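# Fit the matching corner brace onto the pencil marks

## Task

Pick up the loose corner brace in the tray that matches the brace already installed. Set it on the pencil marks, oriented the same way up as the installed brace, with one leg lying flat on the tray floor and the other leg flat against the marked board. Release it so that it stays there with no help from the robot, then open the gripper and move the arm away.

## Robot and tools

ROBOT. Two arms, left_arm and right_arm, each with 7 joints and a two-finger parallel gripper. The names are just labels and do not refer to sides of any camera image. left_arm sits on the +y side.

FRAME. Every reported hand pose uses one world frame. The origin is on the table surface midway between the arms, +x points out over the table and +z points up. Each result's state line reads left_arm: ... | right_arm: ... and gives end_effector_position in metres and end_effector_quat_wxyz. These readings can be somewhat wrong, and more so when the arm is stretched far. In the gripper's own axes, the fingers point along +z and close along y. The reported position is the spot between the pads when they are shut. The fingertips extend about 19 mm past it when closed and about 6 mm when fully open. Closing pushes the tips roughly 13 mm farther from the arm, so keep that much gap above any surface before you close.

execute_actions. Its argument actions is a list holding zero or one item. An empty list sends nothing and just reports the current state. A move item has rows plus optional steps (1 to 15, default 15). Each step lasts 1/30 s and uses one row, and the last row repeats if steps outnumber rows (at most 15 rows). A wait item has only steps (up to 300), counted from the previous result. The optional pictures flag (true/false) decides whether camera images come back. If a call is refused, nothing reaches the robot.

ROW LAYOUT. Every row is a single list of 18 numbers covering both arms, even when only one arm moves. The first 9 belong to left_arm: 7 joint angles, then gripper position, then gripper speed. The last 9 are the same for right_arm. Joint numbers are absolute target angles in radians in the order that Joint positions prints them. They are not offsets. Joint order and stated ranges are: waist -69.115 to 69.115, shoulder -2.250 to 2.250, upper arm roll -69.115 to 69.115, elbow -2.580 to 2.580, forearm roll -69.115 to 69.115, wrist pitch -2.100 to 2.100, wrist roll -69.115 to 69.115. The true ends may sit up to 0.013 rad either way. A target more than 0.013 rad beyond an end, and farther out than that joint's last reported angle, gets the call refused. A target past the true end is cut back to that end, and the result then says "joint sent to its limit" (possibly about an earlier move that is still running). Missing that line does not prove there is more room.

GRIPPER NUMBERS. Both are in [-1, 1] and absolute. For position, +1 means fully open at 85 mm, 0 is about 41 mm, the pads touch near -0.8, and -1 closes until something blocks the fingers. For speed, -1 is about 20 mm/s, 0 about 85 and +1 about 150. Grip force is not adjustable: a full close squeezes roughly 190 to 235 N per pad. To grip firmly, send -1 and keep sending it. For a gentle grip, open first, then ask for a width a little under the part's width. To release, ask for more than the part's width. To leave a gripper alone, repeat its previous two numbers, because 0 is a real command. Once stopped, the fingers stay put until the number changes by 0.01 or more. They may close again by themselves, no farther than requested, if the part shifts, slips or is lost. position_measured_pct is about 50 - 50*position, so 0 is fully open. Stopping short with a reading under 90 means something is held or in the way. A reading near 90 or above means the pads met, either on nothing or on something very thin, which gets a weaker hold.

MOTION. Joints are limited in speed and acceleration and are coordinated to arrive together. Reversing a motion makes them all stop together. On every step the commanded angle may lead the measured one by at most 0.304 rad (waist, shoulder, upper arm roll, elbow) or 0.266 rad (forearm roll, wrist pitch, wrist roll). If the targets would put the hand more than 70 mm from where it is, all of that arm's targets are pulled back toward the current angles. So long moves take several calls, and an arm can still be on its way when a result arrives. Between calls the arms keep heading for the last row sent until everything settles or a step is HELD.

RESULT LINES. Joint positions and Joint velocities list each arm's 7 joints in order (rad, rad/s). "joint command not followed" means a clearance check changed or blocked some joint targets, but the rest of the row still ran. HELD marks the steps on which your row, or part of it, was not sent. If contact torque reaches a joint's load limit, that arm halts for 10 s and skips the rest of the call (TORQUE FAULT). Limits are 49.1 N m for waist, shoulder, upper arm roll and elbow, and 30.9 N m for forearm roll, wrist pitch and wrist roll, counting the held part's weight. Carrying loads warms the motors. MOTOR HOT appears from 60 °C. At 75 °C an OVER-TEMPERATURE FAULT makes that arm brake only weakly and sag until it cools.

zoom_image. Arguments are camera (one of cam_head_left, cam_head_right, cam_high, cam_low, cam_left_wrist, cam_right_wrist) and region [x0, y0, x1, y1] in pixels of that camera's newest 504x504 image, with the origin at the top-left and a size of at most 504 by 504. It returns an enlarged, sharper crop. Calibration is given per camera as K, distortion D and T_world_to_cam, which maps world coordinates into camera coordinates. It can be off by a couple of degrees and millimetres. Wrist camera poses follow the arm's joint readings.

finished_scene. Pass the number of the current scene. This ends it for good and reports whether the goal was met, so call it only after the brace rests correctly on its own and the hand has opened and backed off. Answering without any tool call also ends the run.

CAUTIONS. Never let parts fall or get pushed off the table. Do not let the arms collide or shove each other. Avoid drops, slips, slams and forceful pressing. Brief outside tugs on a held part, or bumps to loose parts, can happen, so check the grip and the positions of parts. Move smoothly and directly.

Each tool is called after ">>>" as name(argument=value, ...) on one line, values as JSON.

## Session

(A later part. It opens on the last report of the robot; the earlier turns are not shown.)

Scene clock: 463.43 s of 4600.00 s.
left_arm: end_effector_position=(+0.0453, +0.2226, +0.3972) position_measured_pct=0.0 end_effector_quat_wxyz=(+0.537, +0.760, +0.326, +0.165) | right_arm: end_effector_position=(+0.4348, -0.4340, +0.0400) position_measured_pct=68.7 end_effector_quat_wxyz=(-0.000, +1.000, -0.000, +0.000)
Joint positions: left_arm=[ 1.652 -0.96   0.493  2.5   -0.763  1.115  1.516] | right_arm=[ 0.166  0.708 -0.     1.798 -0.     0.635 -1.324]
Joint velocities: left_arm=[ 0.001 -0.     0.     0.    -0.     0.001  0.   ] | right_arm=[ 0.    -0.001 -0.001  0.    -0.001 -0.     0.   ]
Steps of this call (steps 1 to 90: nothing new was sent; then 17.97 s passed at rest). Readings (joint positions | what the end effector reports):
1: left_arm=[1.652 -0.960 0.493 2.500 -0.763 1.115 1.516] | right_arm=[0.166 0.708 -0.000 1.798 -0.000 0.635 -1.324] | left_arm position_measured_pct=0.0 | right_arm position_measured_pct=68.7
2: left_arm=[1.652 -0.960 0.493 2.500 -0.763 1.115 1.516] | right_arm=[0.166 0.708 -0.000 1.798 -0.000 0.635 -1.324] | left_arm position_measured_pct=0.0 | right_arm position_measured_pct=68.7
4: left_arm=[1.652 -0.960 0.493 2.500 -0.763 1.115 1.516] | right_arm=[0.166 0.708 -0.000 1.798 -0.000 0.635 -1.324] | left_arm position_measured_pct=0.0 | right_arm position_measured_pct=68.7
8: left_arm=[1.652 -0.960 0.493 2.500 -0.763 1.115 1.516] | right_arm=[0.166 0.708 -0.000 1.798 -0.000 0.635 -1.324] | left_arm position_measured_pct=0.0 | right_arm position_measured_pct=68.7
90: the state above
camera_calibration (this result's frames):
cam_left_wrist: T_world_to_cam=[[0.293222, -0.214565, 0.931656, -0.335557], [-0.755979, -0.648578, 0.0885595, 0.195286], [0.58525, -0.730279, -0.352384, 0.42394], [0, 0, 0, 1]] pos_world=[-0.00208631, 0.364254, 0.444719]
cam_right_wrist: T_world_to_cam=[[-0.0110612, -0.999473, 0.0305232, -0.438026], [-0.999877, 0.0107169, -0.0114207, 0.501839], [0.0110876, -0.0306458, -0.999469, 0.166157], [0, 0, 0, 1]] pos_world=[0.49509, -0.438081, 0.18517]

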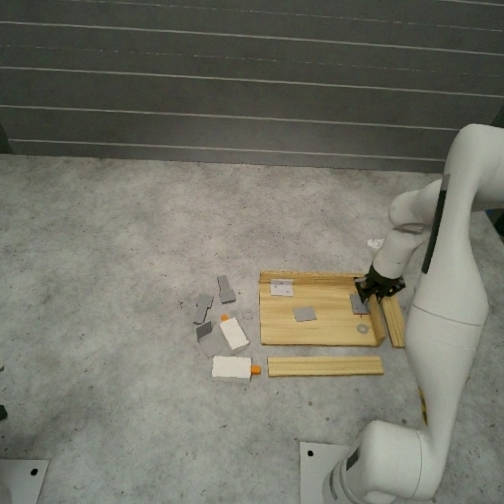

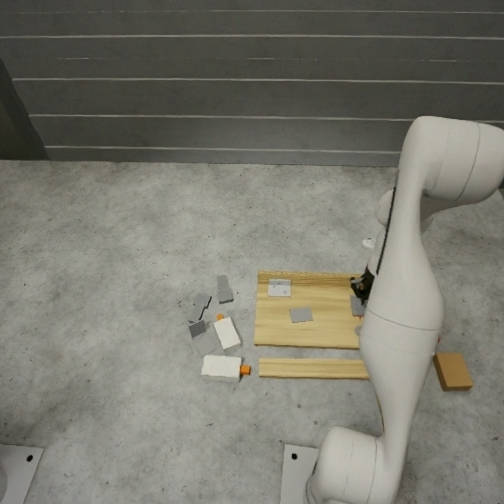

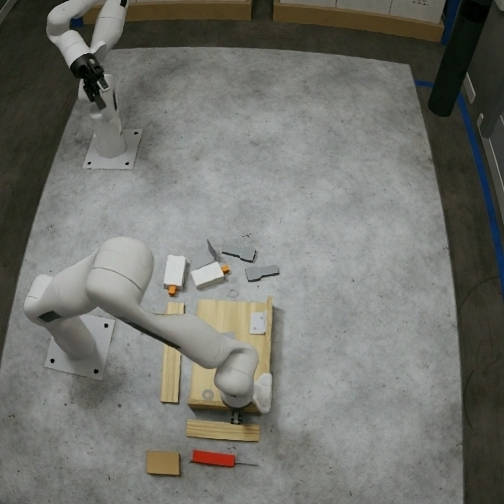

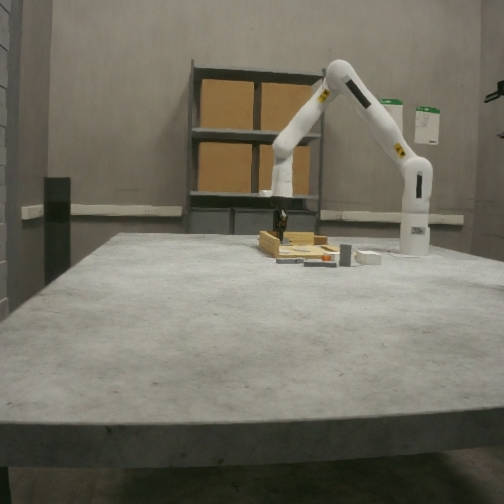

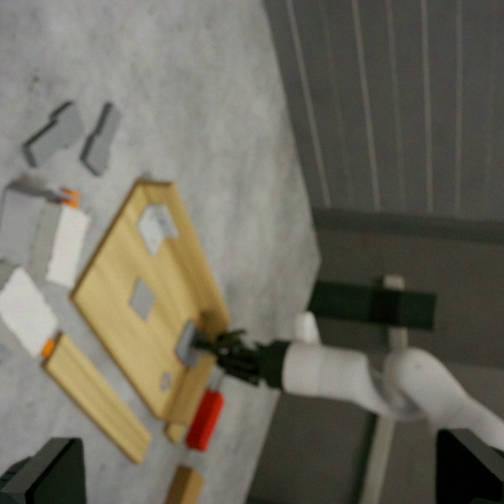

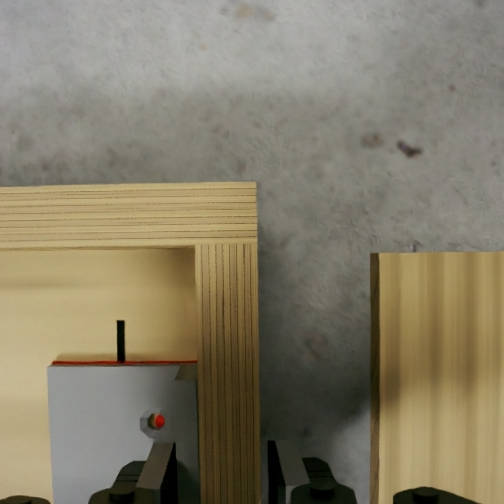

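>>> execute_actions(actions=[{"rows": [[1.652, -0.96, 0.493, 2.5, -0.763, 1.115, 1.516, 1, 0, 0.166, 0.7085, 0, 1.7978, 0, 0.6353, -1.3236, -0.41, -1]], "steps": 12}])

Scene clock: 468.77 s of 4600.00 s.
left_arm: end_effector_position=(+0.0453, +0.2226, +0.3972) position_measured_pct=0.0 end_effector_quat_wxyz=(+0.537, +0.760, +0.326, +0.165) | right_arm: end_effector_position=(+0.4348, -0.4340, +0.0400) position_measured_pct=70.6 end_effector_quat_wxyz=(-0.000, +1.000, -0.000, +0.000)
Joint positions: left_arm=[ 1.652 -0.96   0.493  2.5   -0.763  1.115  1.516] | right_arm=[ 0.166  0.708 -0.     1.798 -0.     0.635 -1.324]
Joint velocities: left_arm=[ 0.     0.001 -0.    -0.    -0.    -0.     0.   ] | right_arm=[-0.    -0.002 -0.001  0.002 -0.     0.    -0.   ]
Steps of this call (steps 1 to 90: nothing new was sent; then 1.93 s passed at rest; steps 91 to 102: all 12 steps of this action). Readings (joint positions | what the end effector reports):
91: left_arm=[1.652 -0.960 0.493 2.500 -0.763 1.115 1.516] | right_arm=[0.166 0.708 -0.000 1.798 -0.000 0.635 -1.324] | left_arm position_measured_pct=0.0 | right_arm position_measured_pct=68.7
92: left_arm=[1.652 -0.960 0.493 2.500 -0.763 1.115 1.516] | right_arm=[0.166 0.708 -0.000 1.798 -0.000 0.635 -1.324] | left_arm position_measured_pct=0.0 | right_arm position_measured_pct=68.7
94: left_arm=[1.652 -0.960 0.493 2.500 -0.763 1.115 1.516] | right_arm=[0.166 0.708 -0.000 1.798 -0.000 0.635 -1.324] | left_arm position_measured_pct=0.0 | right_arm position_measured_pct=69.4
98: left_arm=[1.652 -0.960 0.493 2.500 -0.763 1.115 1.516] | right_arm=[0.166 0.708 -0.000 1.798 -0.000 0.635 -1.324] | left_arm position_measured_pct=0.0 | right_arm position_measured_pct=70.6
102: the state above
camera_calibration (this result's frames):
cam_left_wrist: T_world_to_cam=[[0.293222, -0.214566, 0.931656, -0.335557], [-0.755979, -0.648578, 0.0885595, 0.195286], [0.58525, -0.730279, -0.352384, 0.42394], [0, 0, 0, 1]] pos_world=[-0.00208631, 0.364254, 0.444719]
cam_right_wrist: T_world_to_cam=[[-0.0110585, -0.999473, 0.0305204, -0.438025], [-0.999877, 0.0107141, -0.0114248, 0.50184], [0.0110918, -0.030643, -0.999469, 0.166157], [0, 0, 0, 1]] pos_world=[0.495092, -0.438079, 0.185171]

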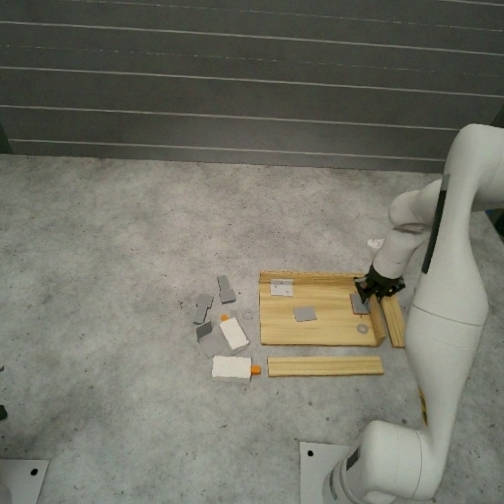

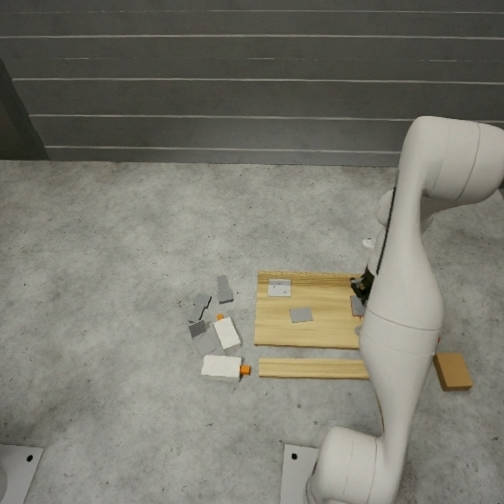

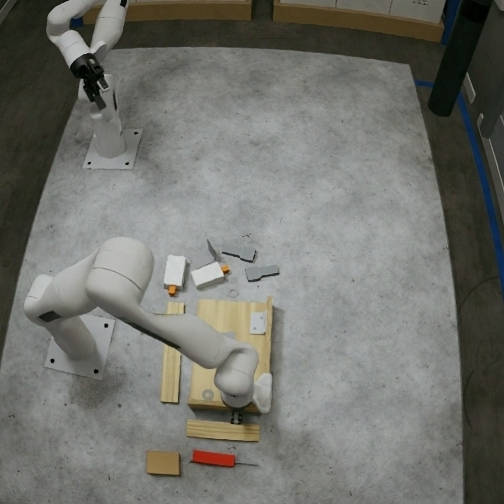

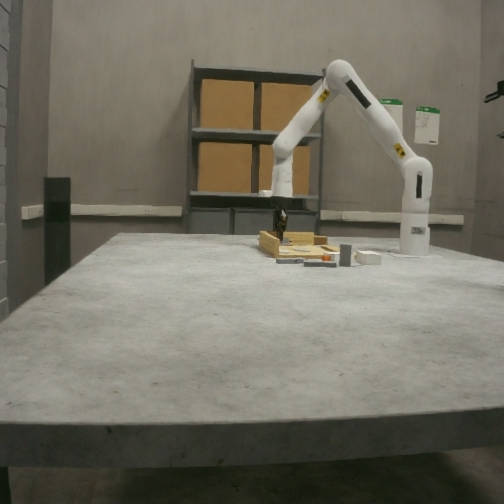

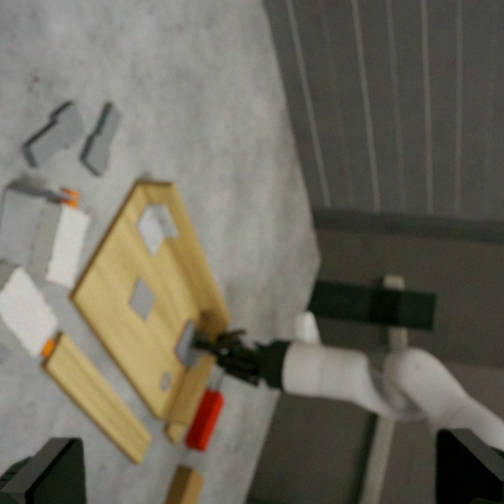

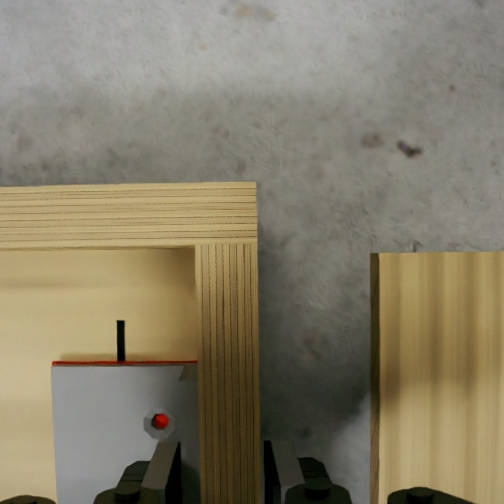

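>>> execute_actions(actions=[{"rows": [[1.652, -0.96, 0.493, 2.5, -0.763, 1.115, 1.516, 1, 0, 0.166, 0.7085, 0, 1.7978, 0, 0.6353, -1.3236, -0.435, -1]], "steps": 12}])

Scene clock: 485.43 s of 4600.00 s.
left_arm: end_effector_position=(+0.0453, +0.2226, +0.3972) position_measured_pct=0.0 end_effector_quat_wxyz=(+0.537, +0.760, +0.326, +0.165) | right_arm: end_effector_position=(+0.4348, -0.4337, +0.0400) position_measured_pct=71.8 end_effector_quat_wxyz=(-0.000, +1.000, -0.000, +0.000)
Joint positions: left_arm=[ 1.652 -0.96   0.493  2.5   -0.763  1.115  1.516] | right_arm=[ 0.166  0.708 -0.001  1.798 -0.     0.635 -1.324]
Joint velocities: left_arm=[-0.    -0.001  0.    -0.001 -0.     0.     0.   ] | right_arm=[ 0.     0.001  0.001 -0.    -0.    -0.    -0.   ]
Steps of this call (steps 1 to 15: the robot went on to your last target; steps 16 to 90: nothing new was sent; then 13.27 s passed at rest; steps 91 to 102: all 12 steps of this action). Readings (joint positions | what the end effector reports):
91: left_arm=[1.652 -0.960 0.493 2.500 -0.763 1.115 1.516] | right_arm=[0.166 0.708 -0.000 1.798 -0.000 0.635 -1.324] | left_arm position_measured_pct=0.0 | right_arm position_measured_pct=70.6
92: left_arm=[1.652 -0.960 0.493 2.500 -0.763 1.115 1.516] | right_arm=[0.166 0.708 -0.000 1.798 -0.000 0.635 -1.324] | left_arm position_measured_pct=0.0 | right_arm position_measured_pct=70.6
94: left_arm=[1.652 -0.960 0.493 2.500 -0.763 1.115 1.516] | right_arm=[0.166 0.708 -0.000 1.798 -0.000 0.635 -1.324] | left_arm position_measured_pct=0.0 | right_arm position_measured_pct=71.4
98: left_arm=[1.652 -0.960 0.493 2.500 -0.763 1.115 1.516] | right_arm=[0.166 0.708 -0.001 1.798 -0.000 0.635 -1.324] | left_arm position_measured_pct=0.0 | right_arm position_measured_pct=71.8
102: the state above
camera_calibration (this result's frames):
cam_left_wrist: T_world_to_cam=[[0.293222, -0.214565, 0.931656, -0.335557], [-0.755979, -0.648578, 0.0885595, 0.195286], [0.58525, -0.73028, -0.352384, 0.42394], [0, 0, 0, 1]] pos_world=[-0.00208634, 0.364254, 0.444719]
cam_right_wrist: T_world_to_cam=[[-0.0107995, -0.999484, 0.0302555, -0.437884], [-0.999881, 0.0104597, -0.0113688, 0.501739], [0.0110464, -0.0303747, -0.999478, 0.166306], [0, 0, 0, 1]] pos_world=[0.495113, -0.437854, 0.185172]

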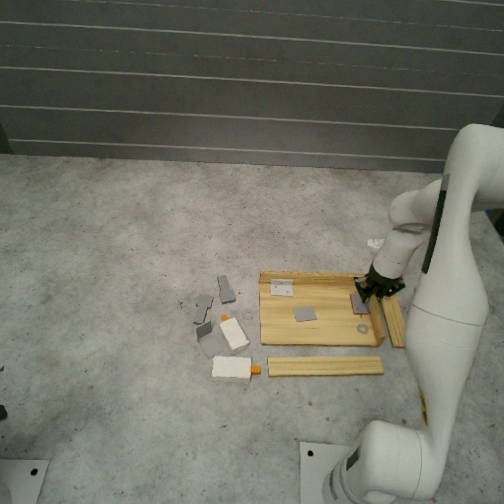

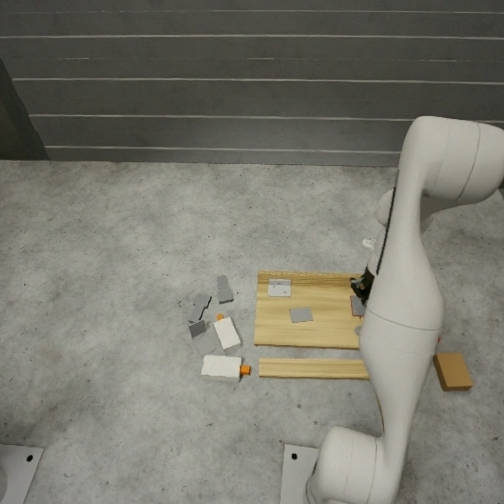

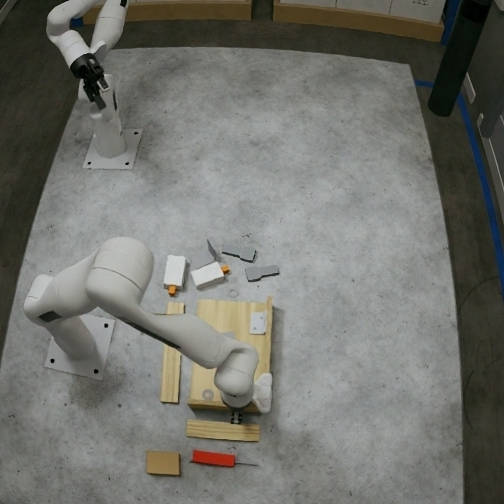

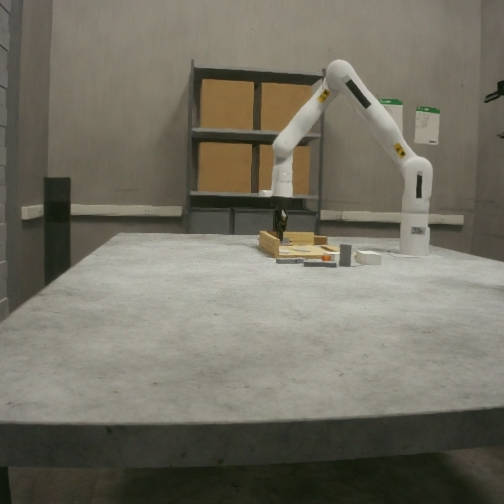

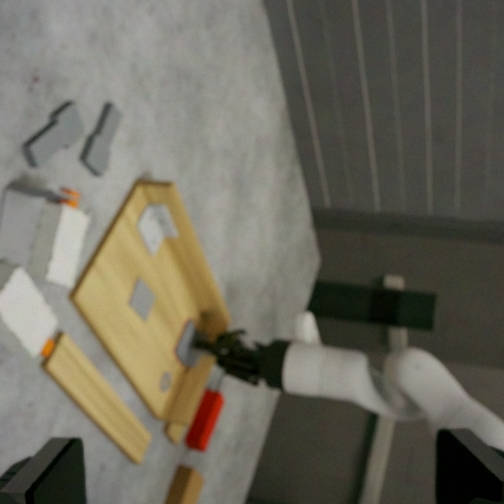

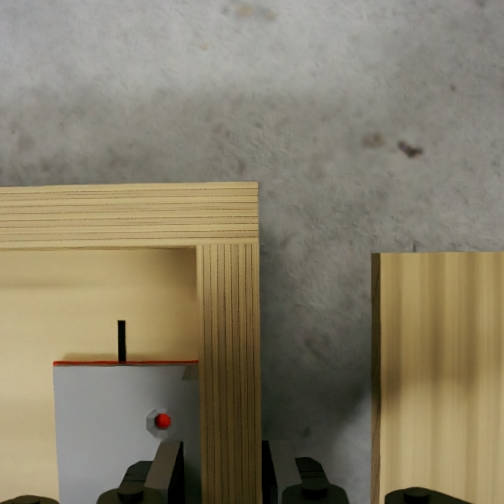

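>>> execute_actions(actions=[{"rows": [[1.652, -0.96, 0.493, 2.5, -0.763, 1.115, 1.516, 1, 0, 0.166, 0.7085, 0, 1.7978, 0, 0.6353, -1.3236, 0.1, -0.3]], "steps": 15}], pictures=false)

>>> execute_actions(actions=[{"rows": [[1.652, -0.96, 0.493, 2.5, -0.763, 1.115, 1.516, 1, 0, 0.1647, 0.624, 0, 1.7675, 0, 0.7501, -1.3248, 0.1, -0.3]], "steps": 15}], pictures=false)

Scene clock: 504.80 s of 4600.00 s.
left_arm: end_effector_position=(+0.0453, +0.2226, +0.3972) position_measured_pct=0.0 end_effector_quat_wxyz=(+0.537, +0.760, +0.326, +0.165) | right_arm: end_effector_position=(+0.4347, -0.4343, +0.0400) position_measured_pct=46.0 end_effector_quat_wxyz=(+0.000, +1.000, -0.001, +0.000)
Joint positions: left_arm=[ 1.652 -0.96   0.493  2.5   -0.763  1.115  1.516] | right_arm=[ 0.166  0.708  0.     1.798  0.     0.635 -1.324]
Joint velocities: left_arm=[-0.001  0.     0.    -0.    -0.    -0.001  0.   ] | right_arm=[-0.     0.    -0.     0.001  0.001 -0.     0.   ]
Steps of this call (steps 1 to 15: the robot went on to your last target; steps 16 to 90: nothing new was sent; then 15.87 s passed at rest; steps 91 to 105: all 15 steps of this action). Readings (joint positions | what the end effector reports):
91: left_arm=[1.652 -0.960 0.493 2.500 -0.763 1.115 1.516] | right_arm=[0.166 0.708 -0.000 1.798 -0.000 0.635 -1.324] | left_arm position_measured_pct=0.0 | right_arm position_measured_pct=71.8
92: left_arm=[1.652 -0.960 0.493 2.500 -0.763 1.115 1.516] | right_arm=[0.166 0.708 -0.000 1.798 -0.000 0.635 -1.324] | left_arm position_measured_pct=0.0 | right_arm position_measured_pct=71.4
94: left_arm=[1.652 -0.960 0.493 2.500 -0.763 1.115 1.516] | right_arm=[0.166 0.708 -0.000 1.798 0.000 0.635 -1.324] | left_arm position_measured_pct=0.0 | right_arm position_measured_pct=68.3
98: left_arm=[1.652 -0.960 0.493 2.500 -0.763 1.115 1.516] | right_arm=[0.166 0.708 0.000 1.798 0.000 0.635 -1.324] | left_arm position_measured_pct=0.0 | right_arm position_measured_pct=59.5
105: the state above

Scene clock: 505.30 s of 4600.00 s.
left_arm: end_effector_position=(+0.0453, +0.2226, +0.3972) position_measured_pct=0.0 end_effector_quat_wxyz=(+0.537, +0.760, +0.326, +0.165) | right_arm: end_effector_position=(+0.4346, -0.4336, +0.0846) position_measured_pct=45.2 end_effector_quat_wxyz=(-0.000, +1.000, -0.000, -0.000)
Joint positions: left_arm=[ 1.652 -0.96   0.493  2.5   -0.763  1.115  1.516] | right_arm=[ 0.165  0.625 -0.     1.768 -0.     0.75  -1.325]
Joint velocities: left_arm=[ 0.    -0.    -0.     0.001  0.    -0.    -0.   ] | right_arm=[-0.001 -0.01  -0.    -0.001  0.     0.002 -0.   ]
Steps of this call (steps 1 to 15: all 15 steps of this action). Readings (joint positions | what the end effector reports):
1: left_arm=[1.652 -0.960 0.493 2.500 -0.763 1.115 1.516] | right_arm=[0.166 0.708 -0.000 1.798 0.000 0.636 -1.324] | left_arm position_measured_pct=0.0 | right_arm position_measured_pct=45.6
2: left_arm=[1.652 -0.960 0.493 2.500 -0.763 1.115 1.516] | right_arm=[0.166 0.702 -0.000 1.796 0.000 0.642 -1.324] | left_arm position_measured_pct=0.0 | right_arm position_measured_pct=45.2
4: left_arm=[1.652 -0.960 0.493 2.500 -0.763 1.115 1.516] | right_arm=[0.165 0.675 -0.000 1.788 0.000 0.676 -1.324] | left_arm position_measured_pct=0.0 | right_arm position_measured_pct=45.2
8: left_arm=[1.652 -0.960 0.493 2.500 -0.763 1.115 1.516] | right_arm=[0.165 0.631 0.000 1.769 -0.000 0.742 -1.325] | left_arm position_measured_pct=0.0 | right_arm position_measured_pct=45.2
15: the state above

>>> execute_actions(actions=[{"rows": [[1.652, -0.96, 0.493, 2.5, -0.763, 1.115, 1.516, 1, 0, 0.0866, 0.4159, 0, 1.8797, 0, 0.846, -1.4099, 1, 0]], "steps": 15}], pictures=false)

>>> execute_actions(actions=[{"steps": 15}])

Scene clock: 511.60 s of 4600.00 s.
left_arm: end_effector_position=(+0.0453, +0.2226, +0.3972) position_measured_pct=0.0 end_effector_quat_wxyz=(+0.537, +0.760, +0.326, +0.165) | right_arm: end_effector_position=(+0.3895, -0.3904, +0.1480) position_measured_pct=8.3 end_effector_quat_wxyz=(-0.000, +1.000, -0.005, -0.002)
Joint positions: left_arm=[ 1.652 -0.96   0.493  2.5   -0.763  1.115  1.516] | right_arm=[ 0.089  0.421 -0.     1.879 -0.     0.846 -1.41 ]
Joint velocities: left_arm=[ 0.001 -0.     0.     0.001  0.     0.    -0.   ] | right_arm=[-0.016 -0.045  0.007  0.014  0.002  0.001 -0.005]
Steps of this call (steps 1 to 15: the robot went on to your last target; steps 16 to 90: nothing new was sent; then 2.80 s passed at rest; steps 91 to 105: all 15 steps of this action). Readings (joint positions | what the end effector reports):
91: left_arm=[1.652 -0.960 0.493 2.500 -0.763 1.115 1.516] | right_arm=[0.164 0.623 0.000 1.768 0.000 0.750 -1.325] | left_arm position_measured_pct=0.0 | right_arm position_measured_pct=45.2
92: left_arm=[1.652 -0.960 0.493 2.500 -0.763 1.115 1.516] | right_arm=[0.162 0.617 0.001 1.771 0.000 0.752 -1.327] | left_arm position_measured_pct=0.0 | right_arm position_measured_pct=44.4
94: left_arm=[1.652 -0.960 0.493 2.500 -0.763 1.115 1.516] | right_arm=[0.151 0.589 0.001 1.785 0.000 0.763 -1.337] | left_arm position_measured_pct=0.0 | right_arm position_measured_pct=40.5
98: left_arm=[1.652 -0.960 0.493 2.500 -0.763 1.115 1.516] | right_arm=[0.113 0.486 -0.000 1.839 -0.000 0.812 -1.379] | left_arm position_measured_pct=0.0 | right_arm position_measured_pct=29.4
105: the state above

Scene clock: 512.10 s of 4600.00 s.
left_arm: end_effector_position=(+0.0453, +0.2226, +0.3972) position_measured_pct=0.0 end_effector_quat_wxyz=(+0.537, +0.760, +0.326, +0.165) | right_arm: end_effector_position=(+0.3900, -0.3897, +0.1500) position_measured_pct=0.0 end_effector_quat_wxyz=(-0.000, +1.000, -0.004, -0.000)
Joint positions: left_arm=[ 1.652 -0.96   0.493  2.5   -0.763  1.115  1.516] | right_arm=[ 0.087  0.416 -0.     1.88  -0.     0.846 -1.41 ]
Joint velocities: left_arm=[-0.     0.    -0.     0.001  0.    -0.     0.   ] | right_arm=[ 0. -0.  0.  0.  0. -0.  0.]
Steps of this call (steps 1 to 15: the robot went on to your last target). Readings (joint positions | what the end effector reports):
1: left_arm=[1.652 -0.960 0.493 2.500 -0.763 1.115 1.516] | right_arm=[0.088 0.420 -0.000 1.879 -0.000 0.846 -1.410] | left_arm position_measured_pct=0.0 | right_arm position_measured_pct=5.6
2: left_arm=[1.652 -0.960 0.493 2.500 -0.763 1.115 1.516] | right_arm=[0.088 0.419 -0.000 1.879 -0.000 0.846 -1.410] | left_arm position_measured_pct=0.0 | right_arm position_measured_pct=2.8
4: left_arm=[1.652 -0.960 0.493 2.500 -0.763 1.115 1.516] | right_arm=[0.087 0.418 -0.000 1.880 -0.000 0.846 -1.410] | left_arm position_measured_pct=0.0 | right_arm position_measured_pct=0.8
8: left_arm=[1.652 -0.960 0.493 2.500 -0.763 1.115 1.516] | right_arm=[0.087 0.416 -0.000 1.880 -0.000 0.846 -1.410] | left_arm position_measured_pct=0.0 | right_arm position_measured_pct=0.0
15: the state above
All arms were judged still, so your last target was given up. Only a new action makes them travel on or press farther. Fingers that are still opening or closing keep moving.
camera_calibration (this result's frames):
cam_left_wrist: T_world_to_cam=[[0.293222, -0.214565, 0.931656, -0.335557], [-0.755979, -0.648578, 0.0885596, 0.195286], [0.58525, -0.73028, -0.352384, 0.42394], [0, 0, 0, 1]] pos_world=[-0.00208634, 0.364254, 0.444719]
cam_right_wrist: T_world_to_cam=[[-0.0182965, -0.999359, 0.0307783, -0.39477], [-0.999775, 0.0179559, -0.0113048, 0.460592], [0.0107449, -0.0309782, -0.999462, 0.277899], [0, 0, 0, 1]] pos_world=[0.450279, -0.394178, 0.295106]

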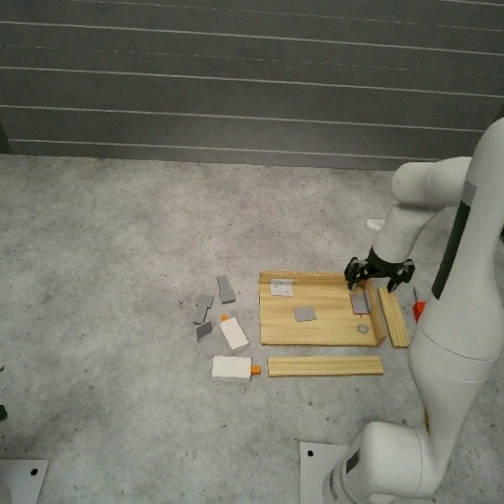

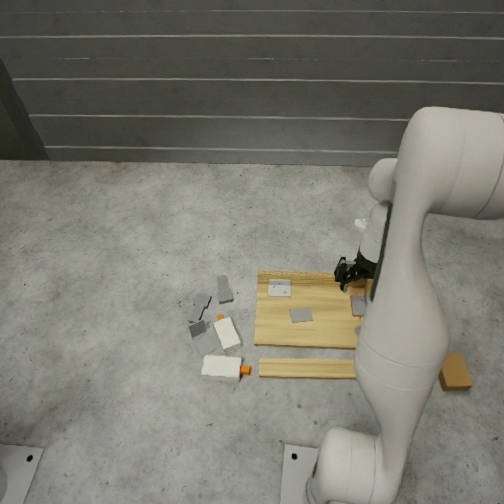

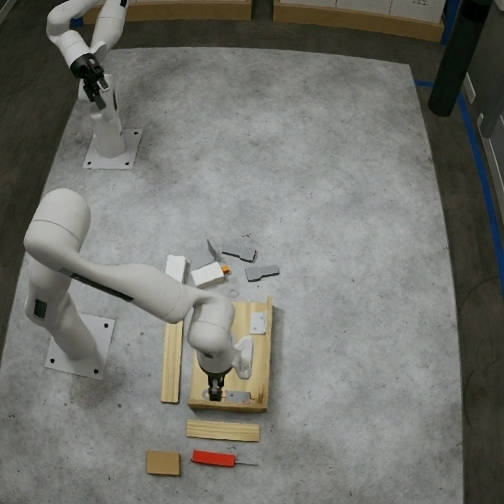

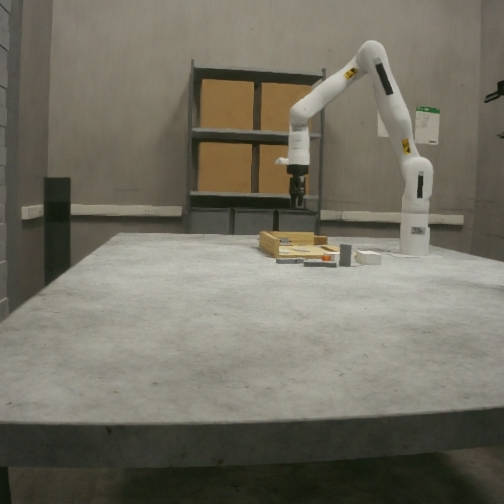

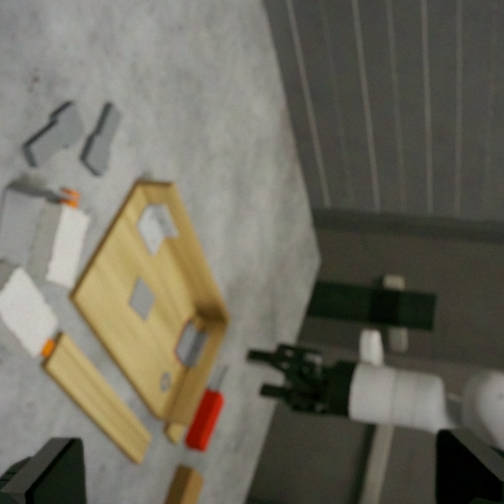

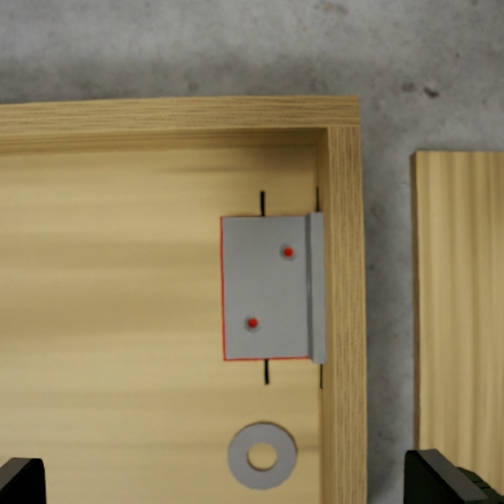

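The wrist camera shows the brace inside the red outline, with both dots visible through its holes and the upright leg flush against the board. The gripper is open and clear.

>>> finished_scene(scene=2)

The scene is finished: the task was done.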